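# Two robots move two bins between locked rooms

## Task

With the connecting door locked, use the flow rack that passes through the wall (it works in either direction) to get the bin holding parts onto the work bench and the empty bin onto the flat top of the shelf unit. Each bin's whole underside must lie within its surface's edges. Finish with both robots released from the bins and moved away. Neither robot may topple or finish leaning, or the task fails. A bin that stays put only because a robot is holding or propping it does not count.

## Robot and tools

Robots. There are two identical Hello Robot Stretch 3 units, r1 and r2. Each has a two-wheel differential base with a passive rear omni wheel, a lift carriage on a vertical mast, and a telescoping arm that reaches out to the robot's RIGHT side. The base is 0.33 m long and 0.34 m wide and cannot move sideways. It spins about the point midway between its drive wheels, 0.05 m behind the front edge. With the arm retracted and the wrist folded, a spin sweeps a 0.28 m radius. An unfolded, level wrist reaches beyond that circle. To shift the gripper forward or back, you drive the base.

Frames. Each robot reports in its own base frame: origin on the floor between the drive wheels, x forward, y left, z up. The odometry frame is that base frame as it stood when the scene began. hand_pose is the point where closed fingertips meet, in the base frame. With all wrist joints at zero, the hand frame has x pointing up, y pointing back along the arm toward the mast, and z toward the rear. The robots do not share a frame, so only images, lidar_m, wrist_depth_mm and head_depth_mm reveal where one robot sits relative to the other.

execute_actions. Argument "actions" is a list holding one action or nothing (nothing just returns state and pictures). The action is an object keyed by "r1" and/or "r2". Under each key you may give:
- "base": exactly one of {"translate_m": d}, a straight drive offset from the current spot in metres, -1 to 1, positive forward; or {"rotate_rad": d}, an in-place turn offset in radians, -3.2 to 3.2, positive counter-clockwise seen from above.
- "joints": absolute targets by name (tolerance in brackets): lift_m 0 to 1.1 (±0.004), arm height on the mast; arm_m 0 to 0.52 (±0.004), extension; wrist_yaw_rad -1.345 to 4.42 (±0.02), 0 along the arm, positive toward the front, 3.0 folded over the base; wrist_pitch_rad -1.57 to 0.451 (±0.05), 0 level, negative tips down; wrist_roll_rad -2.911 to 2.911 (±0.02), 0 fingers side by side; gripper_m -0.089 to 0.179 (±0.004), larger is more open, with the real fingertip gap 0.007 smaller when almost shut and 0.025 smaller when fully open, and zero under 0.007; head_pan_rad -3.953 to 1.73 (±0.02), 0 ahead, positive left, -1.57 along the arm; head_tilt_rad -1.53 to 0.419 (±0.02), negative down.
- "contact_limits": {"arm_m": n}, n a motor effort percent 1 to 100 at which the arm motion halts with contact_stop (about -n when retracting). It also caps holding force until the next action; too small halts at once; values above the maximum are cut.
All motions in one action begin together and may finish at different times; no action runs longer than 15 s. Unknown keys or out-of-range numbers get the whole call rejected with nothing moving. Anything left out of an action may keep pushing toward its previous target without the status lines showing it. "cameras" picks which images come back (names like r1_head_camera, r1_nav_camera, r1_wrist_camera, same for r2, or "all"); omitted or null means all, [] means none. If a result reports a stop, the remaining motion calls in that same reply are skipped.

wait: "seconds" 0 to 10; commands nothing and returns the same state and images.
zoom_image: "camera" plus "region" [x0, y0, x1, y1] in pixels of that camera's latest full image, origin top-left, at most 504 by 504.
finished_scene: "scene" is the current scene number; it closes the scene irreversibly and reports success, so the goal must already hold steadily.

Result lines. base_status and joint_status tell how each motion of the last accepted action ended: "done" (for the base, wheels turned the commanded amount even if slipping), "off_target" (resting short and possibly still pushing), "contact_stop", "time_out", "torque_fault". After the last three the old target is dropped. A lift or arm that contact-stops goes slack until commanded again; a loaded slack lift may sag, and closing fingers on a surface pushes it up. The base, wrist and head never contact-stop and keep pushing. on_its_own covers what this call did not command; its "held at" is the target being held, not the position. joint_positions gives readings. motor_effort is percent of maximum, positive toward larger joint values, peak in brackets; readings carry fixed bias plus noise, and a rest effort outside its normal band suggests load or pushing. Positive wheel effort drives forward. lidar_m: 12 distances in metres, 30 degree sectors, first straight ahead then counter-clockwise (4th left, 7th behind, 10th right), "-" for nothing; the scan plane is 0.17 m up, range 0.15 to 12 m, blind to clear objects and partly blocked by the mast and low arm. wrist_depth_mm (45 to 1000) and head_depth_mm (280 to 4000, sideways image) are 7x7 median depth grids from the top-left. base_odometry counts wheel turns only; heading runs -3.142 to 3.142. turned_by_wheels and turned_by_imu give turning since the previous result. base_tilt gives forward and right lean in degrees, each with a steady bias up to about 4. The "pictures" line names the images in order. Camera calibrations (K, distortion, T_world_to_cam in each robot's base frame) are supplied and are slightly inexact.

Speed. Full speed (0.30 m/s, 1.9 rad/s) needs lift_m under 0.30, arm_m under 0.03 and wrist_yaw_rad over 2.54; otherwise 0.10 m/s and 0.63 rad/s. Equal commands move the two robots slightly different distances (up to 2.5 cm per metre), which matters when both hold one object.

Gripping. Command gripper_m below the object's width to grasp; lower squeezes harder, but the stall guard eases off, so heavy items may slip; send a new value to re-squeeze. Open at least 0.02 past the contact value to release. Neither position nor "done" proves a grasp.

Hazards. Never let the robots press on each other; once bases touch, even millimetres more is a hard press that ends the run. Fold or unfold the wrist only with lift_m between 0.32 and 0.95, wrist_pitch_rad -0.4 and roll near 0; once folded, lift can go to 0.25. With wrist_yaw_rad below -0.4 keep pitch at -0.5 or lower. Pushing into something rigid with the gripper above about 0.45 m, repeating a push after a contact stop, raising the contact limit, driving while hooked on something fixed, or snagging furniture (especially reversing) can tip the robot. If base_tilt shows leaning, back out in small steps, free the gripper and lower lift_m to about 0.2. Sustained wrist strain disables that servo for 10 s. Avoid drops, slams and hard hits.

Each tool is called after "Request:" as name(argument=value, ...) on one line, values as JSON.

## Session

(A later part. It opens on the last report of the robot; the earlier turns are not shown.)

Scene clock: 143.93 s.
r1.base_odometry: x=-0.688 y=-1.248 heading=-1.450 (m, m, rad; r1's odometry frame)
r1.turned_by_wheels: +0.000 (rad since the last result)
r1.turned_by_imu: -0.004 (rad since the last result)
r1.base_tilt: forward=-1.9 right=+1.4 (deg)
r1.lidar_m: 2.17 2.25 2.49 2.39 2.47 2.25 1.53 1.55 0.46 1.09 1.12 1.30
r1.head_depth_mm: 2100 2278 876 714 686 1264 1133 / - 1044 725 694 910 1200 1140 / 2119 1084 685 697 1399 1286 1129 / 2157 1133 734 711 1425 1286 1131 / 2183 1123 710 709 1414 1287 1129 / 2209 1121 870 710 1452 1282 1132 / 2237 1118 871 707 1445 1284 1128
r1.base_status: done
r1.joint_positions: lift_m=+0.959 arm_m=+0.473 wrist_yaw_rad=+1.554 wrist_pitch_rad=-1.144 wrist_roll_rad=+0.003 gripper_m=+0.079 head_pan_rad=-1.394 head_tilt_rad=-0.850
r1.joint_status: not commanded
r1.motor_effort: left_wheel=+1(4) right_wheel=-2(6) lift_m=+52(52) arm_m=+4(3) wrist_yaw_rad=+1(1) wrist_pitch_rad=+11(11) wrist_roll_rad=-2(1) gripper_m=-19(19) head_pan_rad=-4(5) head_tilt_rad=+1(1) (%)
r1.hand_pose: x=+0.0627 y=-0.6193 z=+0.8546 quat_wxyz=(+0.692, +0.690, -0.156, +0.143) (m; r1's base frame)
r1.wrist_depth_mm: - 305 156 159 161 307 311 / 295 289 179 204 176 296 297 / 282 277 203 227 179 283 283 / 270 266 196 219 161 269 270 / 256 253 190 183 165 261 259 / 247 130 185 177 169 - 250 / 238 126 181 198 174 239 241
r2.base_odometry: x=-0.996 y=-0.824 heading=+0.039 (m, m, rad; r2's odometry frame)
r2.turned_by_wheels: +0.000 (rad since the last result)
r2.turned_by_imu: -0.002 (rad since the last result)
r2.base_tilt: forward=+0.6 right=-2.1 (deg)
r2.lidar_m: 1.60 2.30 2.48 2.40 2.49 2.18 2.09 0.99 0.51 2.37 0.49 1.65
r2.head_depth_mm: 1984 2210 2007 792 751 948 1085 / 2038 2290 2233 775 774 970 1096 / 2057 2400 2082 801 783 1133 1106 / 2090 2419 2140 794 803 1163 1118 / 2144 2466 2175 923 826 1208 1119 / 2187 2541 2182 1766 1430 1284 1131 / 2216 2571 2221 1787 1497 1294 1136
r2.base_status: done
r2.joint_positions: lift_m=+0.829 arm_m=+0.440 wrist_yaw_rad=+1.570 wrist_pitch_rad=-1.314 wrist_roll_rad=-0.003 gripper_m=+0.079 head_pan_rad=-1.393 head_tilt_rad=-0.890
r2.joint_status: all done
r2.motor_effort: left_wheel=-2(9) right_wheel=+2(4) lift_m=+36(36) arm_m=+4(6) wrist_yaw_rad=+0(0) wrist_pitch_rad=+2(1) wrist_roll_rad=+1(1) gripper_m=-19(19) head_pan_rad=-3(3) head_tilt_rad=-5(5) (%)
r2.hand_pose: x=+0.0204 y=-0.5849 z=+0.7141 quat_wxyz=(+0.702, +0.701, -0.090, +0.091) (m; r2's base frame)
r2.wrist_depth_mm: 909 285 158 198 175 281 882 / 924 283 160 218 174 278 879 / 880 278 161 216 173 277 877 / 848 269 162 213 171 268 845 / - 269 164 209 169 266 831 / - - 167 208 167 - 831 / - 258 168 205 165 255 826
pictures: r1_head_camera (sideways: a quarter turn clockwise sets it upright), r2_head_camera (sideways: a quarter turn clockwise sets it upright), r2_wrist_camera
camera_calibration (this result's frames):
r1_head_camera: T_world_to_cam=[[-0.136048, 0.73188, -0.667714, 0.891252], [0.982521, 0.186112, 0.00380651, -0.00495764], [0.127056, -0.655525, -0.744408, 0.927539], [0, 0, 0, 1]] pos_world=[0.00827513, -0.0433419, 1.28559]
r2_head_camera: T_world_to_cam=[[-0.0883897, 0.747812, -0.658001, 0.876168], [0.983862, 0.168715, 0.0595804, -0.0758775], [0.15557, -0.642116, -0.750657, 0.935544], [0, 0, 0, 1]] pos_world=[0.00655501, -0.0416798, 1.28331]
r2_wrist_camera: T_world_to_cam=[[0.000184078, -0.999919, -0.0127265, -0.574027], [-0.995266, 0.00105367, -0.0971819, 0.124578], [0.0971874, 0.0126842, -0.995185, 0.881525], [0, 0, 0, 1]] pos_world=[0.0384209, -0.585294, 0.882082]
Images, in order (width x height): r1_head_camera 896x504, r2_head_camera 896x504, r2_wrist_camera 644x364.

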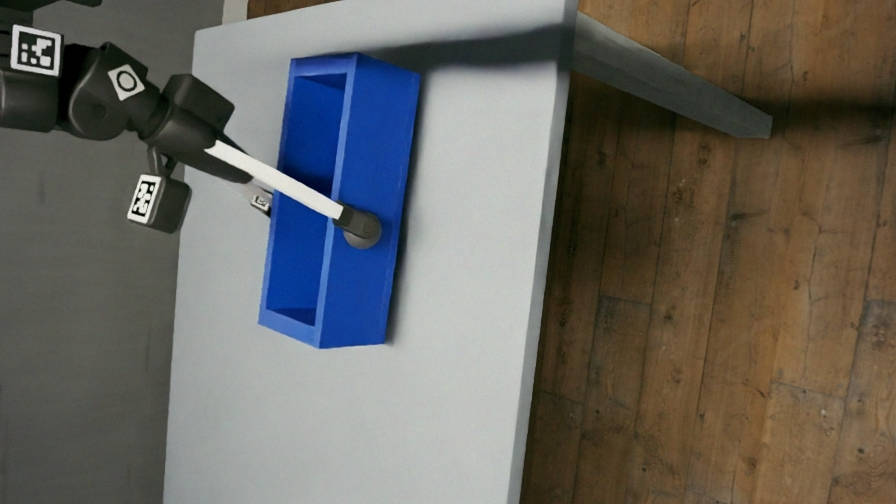

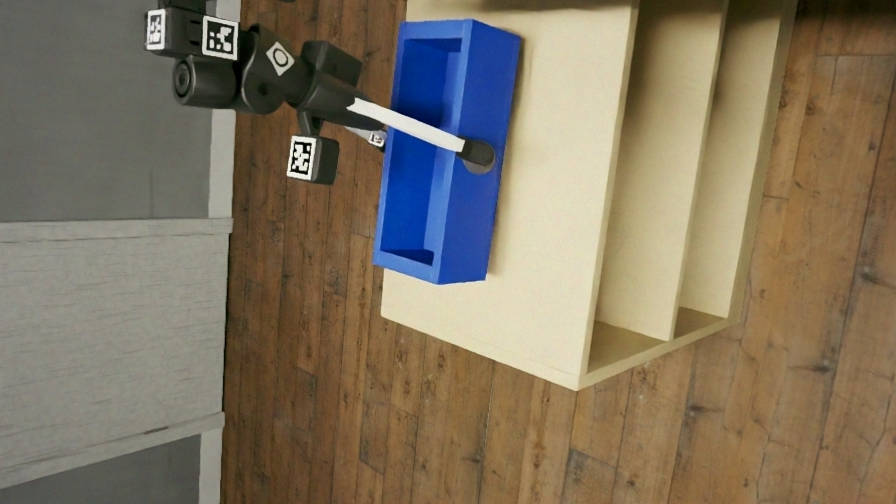

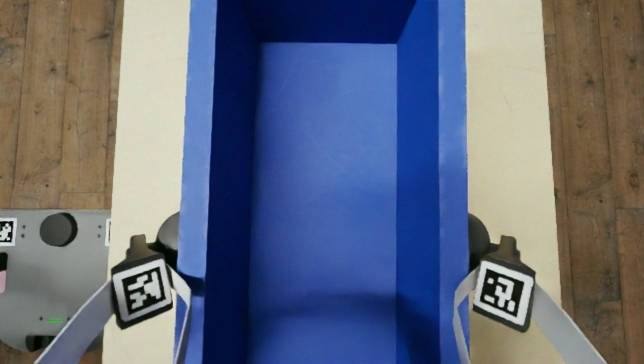

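Request:
execute_actions(actions=[{"r1":{"joints":{"lift_m":0.929}},"r2":{"joints":{"lift_m":0.787,"wrist_pitch_rad":-1.33}}}], cameras=[])

Request:
execute_actions(actions=[{"r1":{"joints":{"gripper_m":0.175}},"r2":{"joints":{"gripper_m":0.175}}}], cameras=[])

Request:
execute_actions(actions=[{"r1":{"joints":{"lift_m":1.0}},"r2":{"joints":{"lift_m":0.86}}}], cameras=[])

Request:
execute_actions(actions=[{"r1":{"base":{"translate_m":-0.3},"joints":{"arm_m":0,"head_pan_rad":-1.0}},"r2":{"base":{"translate_m":-0.3},"joints":{"arm_m":0.005,"head_pan_rad":-1.0}}}], cameras=["r1_head_camera","r2_head_camera"])

Scene clock: 148.87 s.
r1.base_odometry: x=-0.688 y=-1.248 heading=-1.450 (m, m, rad; r1's odometry frame)
r1.turned_by_wheels: +0.000 (rad since the last result)
r1.turned_by_imu: -0.001 (rad since the last result)
r1.base_tilt: forward=-2.0 right=+1.5 (deg)
r1.lidar_m: 2.17 2.24 2.49 2.39 2.48 2.25 1.53 1.56 0.46 1.09 1.13 1.31
r1.head_depth_mm: 2163 2275 875 714 683 1272 1131 / 2003 - 780 692 910 1197 1134 / 2122 2310 746 697 1406 1290 1134 / 2148 1123 777 714 1426 1289 1135 / 2186 1122 782 709 1432 1287 1139 / 2225 1121 864 710 1448 1288 1137 / 2263 1119 866 709 1448 1284 1135
r1.base_status: not commanded
r1.joint_positions: lift_m=+0.930 arm_m=+0.473 wrist_yaw_rad=+1.554 wrist_pitch_rad=-1.144 wrist_roll_rad=+0.003 gripper_m=+0.079 head_pan_rad=-1.394 head_tilt_rad=-0.850
r1.joint_status: all done
r1.motor_effort: left_wheel=+1(1) right_wheel=-2(2) lift_m=+17(48) arm_m=+4(3) wrist_yaw_rad=+1(1) wrist_pitch_rad=+11(11) wrist_roll_rad=-1(1) gripper_m=-19(19) head_pan_rad=-4(5) head_tilt_rad=+2(1) (%)
r1.hand_pose: x=+0.0627 y=-0.6193 z=+0.8250 quat_wxyz=(+0.692, +0.690, -0.156, +0.143) (m; r1's base frame)
r1.wrist_depth_mm: 270 270 159 160 162 273 273 / 257 256 179 202 177 260 262 / 246 246 202 229 180 250 251 / 235 235 196 219 160 240 239 / 225 227 192 184 165 232 230 / 218 130 186 178 169 - 221 / 211 126 181 196 173 212 214
r2.base_odometry: x=-0.996 y=-0.824 heading=+0.039 (m, m, rad; r2's odometry frame)
r2.turned_by_wheels: +0.000 (rad since the last result)
r2.turned_by_imu: -0.001 (rad since the last result)
r2.base_tilt: forward=+0.7 right=-2.2 (deg)
r2.lidar_m: 1.60 2.30 2.48 2.40 2.49 2.17 2.10 0.99 0.51 2.37 0.49 1.65
r2.head_depth_mm: 2010 2237 2000 841 752 949 1083 / 2032 2325 2160 827 773 970 1104 / 2082 2399 2179 843 783 1129 1107 / 2089 2447 2154 832 806 1170 1113 / 2109 2482 2152 920 828 1206 1121 / 2177 2496 2185 1772 1435 1285 1129 / 2226 2586 2232 1792 1503 1300 1133
r2.base_status: not commanded
r2.joint_positions: lift_m=+0.787 arm_m=+0.440 wrist_yaw_rad=+1.570 wrist_pitch_rad=-1.332 wrist_roll_rad=-0.003 gripper_m=+0.079 head_pan_rad=-1.393 head_tilt_rad=-0.890
r2.joint_status: all done
r2.motor_effort: left_wheel=-2(2) right_wheel=+2(2) lift_m=+16(32) arm_m=+3(3) wrist_yaw_rad=+0(1) wrist_pitch_rad=+1(0) wrist_roll_rad=+1(1) gripper_m=-19(19) head_pan_rad=-3(3) head_tilt_rad=-5(5) (%)
r2.hand_pose: x=+0.0157 y=-0.5849 z=+0.6715 quat_wxyz=(+0.703, +0.702, -0.083, +0.085) (m; r2's base frame)
r2.wrist_depth_mm: 880 237 158 197 175 234 846 / 837 233 160 217 173 232 834 / 842 232 162 214 172 230 824 / 833 230 163 211 170 227 808 / 225 226 164 212 169 222 225 / 224 - 166 208 167 - 221 / - 220 168 206 165 218 784
pictures: none
No camera images: the call's "cameras" was empty. Leave "cameras" out to get every camera's image.

Scene clock: 150.33 s.
r1.base_odometry: x=-0.688 y=-1.248 heading=-1.450 (m, m, rad; r1's odometry frame)
r1.turned_by_wheels: +0.000 (rad since the last result)
r1.turned_by_imu: +0.000 (rad since the last result)
r1.base_tilt: forward=-1.9 right=+1.4 (deg)
r1.lidar_m: 2.17 2.25 2.49 2.39 2.47 2.25 1.53 1.56 0.47 1.09 1.12 1.30
r1.head_depth_mm: 2125 2284 879 714 685 1260 1133 / 2027 - 778 697 912 1199 1137 / 2103 2292 761 698 1425 1291 1132 / 2141 1125 772 711 1426 1291 1129 / 2179 1116 796 712 1429 1295 1137 / 2204 1119 866 711 1456 1284 1128 / 2274 1115 868 710 1455 1287 1124
r1.base_status: not commanded
r1.joint_positions: lift_m=+0.930 arm_m=+0.473 wrist_yaw_rad=+1.554 wrist_pitch_rad=-1.130 wrist_roll_rad=+0.003 gripper_m=+0.175 head_pan_rad=-1.394 head_tilt_rad=-0.850
r1.joint_status: all done
r1.motor_effort: left_wheel=+0(0) right_wheel=-2(2) lift_m=+17(17) arm_m=+4(4) wrist_yaw_rad=+1(1) wrist_pitch_rad=+5(11) wrist_roll_rad=-1(1) gripper_m=+0(83) head_pan_rad=-5(5) head_tilt_rad=+2(1) (%)
r1.hand_pose: x=+0.0661 y=-0.6194 z=+0.8262 quat_wxyz=(+0.691, +0.689, -0.161, +0.148) (m; r1's base frame)
r1.wrist_depth_mm: 276 274 167 170 173 281 282 / 261 261 179 195 189 265 266 / 249 249 203 237 181 253 254 / 239 238 197 228 183 242 244 / 228 228 191 191 165 232 233 / - 220 187 182 169 221 225 / - 208 181 201 171 213 212
r2.base_odometry: x=-0.996 y=-0.824 heading=+0.039 (m, m, rad; r2's odometry frame)
r2.turned_by_wheels: +0.000 (rad since the last result)
r2.turned_by_imu: +0.000 (rad since the last result)
r2.base_tilt: forward=+0.8 right=-2.2 (deg)
r2.lidar_m: 1.60 2.30 2.49 2.40 2.47 2.17 2.10 0.99 0.51 2.37 0.49 1.65
r2.head_depth_mm: 1994 2214 2006 843 750 947 1076 / 2031 2289 2162 823 772 971 1101 / 2068 2376 2178 853 783 1135 1111 / 2105 2419 2139 834 805 1162 1116 / 2141 2483 2159 922 828 1206 1120 / 2193 2520 2194 1768 1431 1283 1129 / 2221 2574 2229 1798 1508 1294 1127
r2.base_status: not commanded
r2.joint_positions: lift_m=+0.787 arm_m=+0.440 wrist_yaw_rad=+1.570 wrist_pitch_rad=-1.332 wrist_roll_rad=-0.003 gripper_m=+0.175 head_pan_rad=-1.393 head_tilt_rad=-0.890
r2.joint_status: all done
r2.motor_effort: left_wheel=-2(2) right_wheel=+2(2) lift_m=+16(16) arm_m=+4(4) wrist_yaw_rad=+0(1) wrist_pitch_rad=+0(1) wrist_roll_rad=+1(1) gripper_m=+0(84) head_pan_rad=-3(3) head_tilt_rad=-5(5) (%)
r2.hand_pose: x=+0.0157 y=-0.5849 z=+0.6715 quat_wxyz=(+0.703, +0.702, -0.083, +0.085) (m; r2's base frame)
r2.wrist_depth_mm: 851 235 177 196 173 236 828 / 854 235 164 224 170 231 831 / 877 230 165 218 170 230 845 / 834 230 167 218 166 225 805 / - 226 169 216 165 223 225 / - 224 170 211 161 220 796 / - 219 172 210 160 218 218
pictures: none
No camera images: the call's "cameras" was empty. Leave "cameras" out to get every camera's image.

Scene clock: 151.83 s.
r1.base_odometry: x=-0.688 y=-1.248 heading=-1.450 (m, m, rad; r1's odometry frame)
r1.turned_by_wheels: +0.000 (rad since the last result)
r1.turned_by_imu: +0.000 (rad since the last result)
r1.base_tilt: forward=-1.9 right=+1.4 (deg)
r1.lidar_m: 2.17 2.25 2.49 2.38 2.47 2.25 1.53 1.56 0.46 1.09 1.13 1.31
r1.head_depth_mm: 2117 2287 876 715 683 1264 1133 / - 1084 777 693 909 1200 1140 / 2069 1132 778 698 1429 1283 1132 / 2165 1126 773 712 1437 1296 1128 / 2211 1119 796 711 1417 1293 1134 / 2196 1123 869 705 1449 1282 1130 / 2222 1123 871 707 1462 1294 1131
r1.base_status: not commanded
r1.joint_positions: lift_m=+0.999 arm_m=+0.473 wrist_yaw_rad=+1.554 wrist_pitch_rad=-1.130 wrist_roll_rad=+0.003 gripper_m=+0.175 head_pan_rad=-1.394 head_tilt_rad=-0.850
r1.joint_status: all done
r1.motor_effort: left_wheel=+0(1) right_wheel=-2(2) lift_m=+47(49) arm_m=+3(4) wrist_yaw_rad=+1(1) wrist_pitch_rad=+4(4) wrist_roll_rad=-1(1) gripper_m=+0(1) head_pan_rad=-5(5) head_tilt_rad=+1(1) (%)
r1.hand_pose: x=+0.0662 y=-0.6194 z=+0.8960 quat_wxyz=(+0.691, +0.689, -0.161, +0.148) (m; r1's base frame)
r1.wrist_depth_mm: - 357 358 364 364 365 366 / - 342 344 341 348 348 349 / - 324 276 262 327 329 333 / - 312 304 305 311 316 317 / - 299 289 285 297 302 303 / - 287 271 272 280 288 293 / - 276 255 268 270 280 277
r2.base_odometry: x=-0.996 y=-0.824 heading=+0.039 (m, m, rad; r2's odometry frame)
r2.turned_by_wheels: +0.000 (rad since the last result)
r2.turned_by_imu: +0.000 (rad since the last result)
r2.base_tilt: forward=+0.7 right=-2.1 (deg)
r2.lidar_m: 1.60 2.31 2.49 2.40 2.48 2.18 2.10 0.99 0.51 2.37 0.49 1.65
r2.head_depth_mm: 1989 - 2012 844 752 948 1086 / 2020 2324 1985 825 775 972 1103 / 2083 2399 2051 844 784 1135 1112 / 2103 2428 2149 837 805 1163 1118 / 2140 2468 2165 923 828 1202 1123 / 2192 2506 2189 1779 1434 1282 1128 / 2213 2566 2218 1795 1500 1294 1135
r2.base_status: not commanded
r2.joint_positions: lift_m=+0.859 arm_m=+0.440 wrist_yaw_rad=+1.570 wrist_pitch_rad=-1.332 wrist_roll_rad=-0.003 gripper_m=+0.175 head_pan_rad=-1.393 head_tilt_rad=-0.890
r2.joint_status: all done
r2.motor_effort: left_wheel=-2(2) right_wheel=+2(2) lift_m=+35(39) arm_m=+4(4) wrist_yaw_rad=-1(0) wrist_pitch_rad=+1(1) wrist_roll_rad=+1(1) gripper_m=+0(0) head_pan_rad=-2(2) head_tilt_rad=-5(5) (%)
r2.hand_pose: x=+0.0157 y=-0.5849 z=+0.7435 quat_wxyz=(+0.703, +0.702, -0.083, +0.085) (m; r2's base frame)
r2.wrist_depth_mm: 934 940 313 220 308 311 929 / 926 928 306 275 303 306 905 / 919 304 304 290 299 301 895 / 910 303 296 290 297 300 875 / - 297 290 285 292 297 880 / - 293 283 281 290 288 874 / 860 290 279 280 286 287 860
pictures: none
No camera images: the call's "cameras" was empty. Leave "cameras" out to get every camera's image.

Scene clock: 156.50 s.
r1.base_odometry: x=-0.725 y=-0.950 heading=-1.449 (m, m, rad; r1's odometry frame)
r1.turned_by_wheels: +0.000 (rad since the last result)
r1.turned_by_imu: -0.001 (rad since the last result)
r1.base_tilt: forward=-1.9 right=+1.4 (deg)
r1.lidar_m: 1.62 2.56 2.49 2.39 2.47 1.94 1.23 1.25 2.50 0.45 0.45 1.53
r1.head_depth_mm: 2099 2195 877 1642 1497 - 1099 / 2211 1132 805 714 647 - - / 2330 1123 781 713 - 1217 1156 / 2452 1126 794 733 1479 1272 1133 / 2597 1133 813 752 1479 1286 1130 / 2748 1124 870 1638 1504 1282 1135 / 2775 1116 871 1733 1487 1289 1136
r1.base_status: done
r1.joint_positions: lift_m=+0.999 arm_m=+0.000 wrist_yaw_rad=+1.555 wrist_pitch_rad=-1.129 wrist_roll_rad=+0.003 gripper_m=+0.175 head_pan_rad=-1.007 head_tilt_rad=-0.850
r1.joint_status: all done
r1.motor_effort: left_wheel=+1(2) right_wheel=-1(8) lift_m=+47(47) arm_m=-6(6) wrist_yaw_rad=-1(1) wrist_pitch_rad=+4(4) wrist_roll_rad=-1(1) gripper_m=+0(0) head_pan_rad=+3(37) head_tilt_rad=+1(1) (%)
r1.hand_pose: x=+0.0663 y=-0.1470 z=+0.8961 quat_wxyz=(+0.691, +0.689, -0.161, +0.148) (m; r1's base frame)
r1.wrist_depth_mm: - - - - - - 370 / - - - - - - 350 / - - - - - - 338 / - - - - - - 327 / - - - - - 613 322 / - - - - - - - / - - - 998 993 - 983
r2.base_odometry: x=-1.296 y=-0.836 heading=+0.039 (m, m, rad; r2's odometry frame)
r2.turned_by_wheels: +0.000 (rad since the last result)
r2.turned_by_imu: -0.002 (rad since the last result)
r2.base_tilt: forward=+0.5 right=-2.4 (deg)
r2.lidar_m: 1.90 2.62 2.49 2.40 2.48 1.87 1.80 0.73 0.86 0.40 0.82 0.70
r2.head_depth_mm: 2078 2346 2068 889 750 907 - / 2173 2453 2098 831 777 949 1063 / 2328 2568 2123 843 819 1184 1098 / 2513 2676 2141 869 1047 1247 1114 / 2647 2830 2168 921 1140 1275 1123 / 2889 2877 2178 1690 1456 1286 1127 / 2711 2792 2215 1783 1510 1295 1134
r2.base_status: done
r2.joint_positions: lift_m=+0.859 arm_m=+0.005 wrist_yaw_rad=+1.570 wrist_pitch_rad=-1.332 wrist_roll_rad=-0.003 gripper_m=+0.175 head_pan_rad=-1.007 head_tilt_rad=-0.890
r2.joint_status: all done
r2.motor_effort: left_wheel=-2(6) right_wheel=+2(5) lift_m=+35(36) arm_m=-2(5) wrist_yaw_rad=+0(0) wrist_pitch_rad=+1(0) wrist_roll_rad=+1(1) gripper_m=+1(0) head_pan_rad=+3(26) head_tilt_rad=-5(5) (%)
r2.hand_pose: x=+0.0157 y=-0.1506 z=+0.7435 quat_wxyz=(+0.703, +0.702, -0.083, +0.085) (m; r2's base frame)
r2.wrist_depth_mm: 930 927 918 950 897 578 312 / 908 915 919 935 910 584 308 / 905 898 916 902 897 563 304 / 887 889 916 887 881 562 305 / 883 926 - 853 868 551 306 / 907 886 - 881 907 557 292 / 860 884 856 886 864 548 531
pictures: r1_head_camera (sideways: a quarter turn clockwise sets it upright), r2_head_camera (sideways: a quarter turn clockwise sets it upright)
camera_calibration (this result's frames):
r1_head_camera: T_world_to_cam=[[-0.402037, 0.626518, -0.667714, 0.892875], [0.839766, 0.542935, 0.00380651, -0.00408683], [0.36491, -0.559193, -0.744408, 0.926088], [0, 0, 0, 1]] pos_world=[0.0244613, -0.0393206, 1.28559]
r2_head_camera: T_world_to_cam=[[-0.363791, 0.659311, -0.658, 0.877848], [0.847662, 0.52718, 0.0595804, -0.0750466], [0.386167, -0.536087, -0.750657, 0.934137], [0, 0, 0, 1]] pos_world=[0.0222346, -0.0384329, 1.28331]
Images, in order (width x height): r1_head_camera 896x504, r2_head_camera 896x504.

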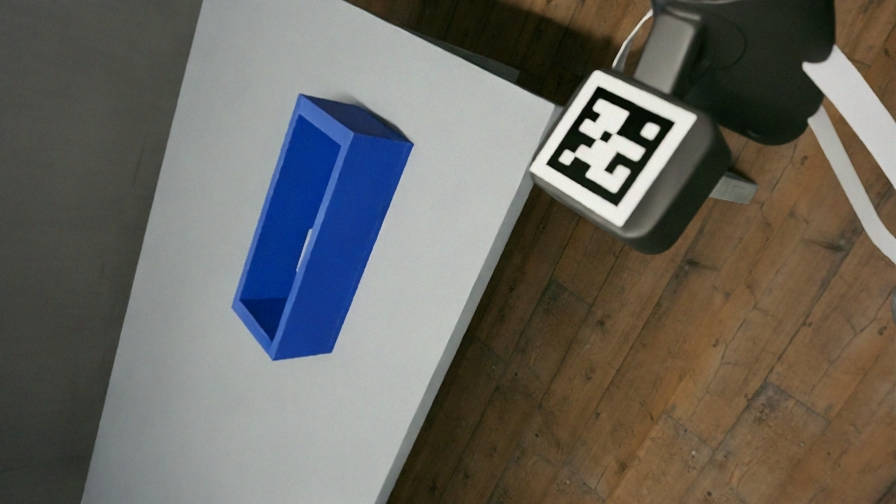

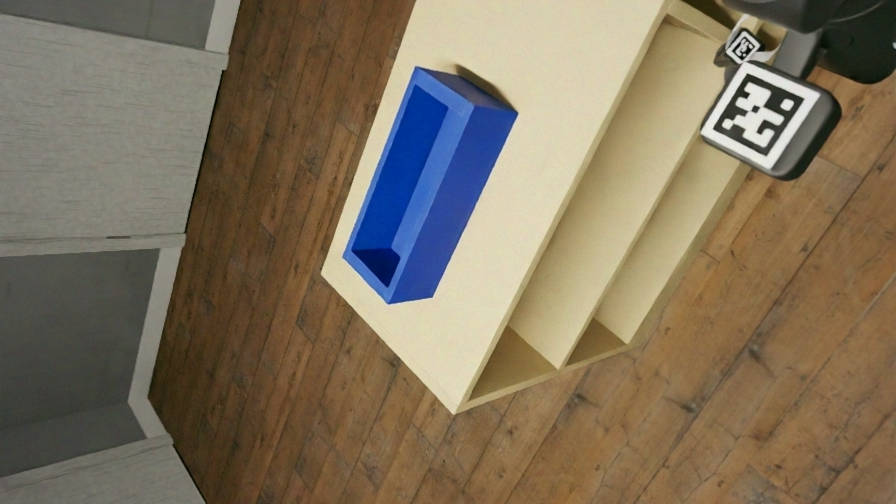

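Request:
finished_scene(scene=2)

The scene is finished: the task was done.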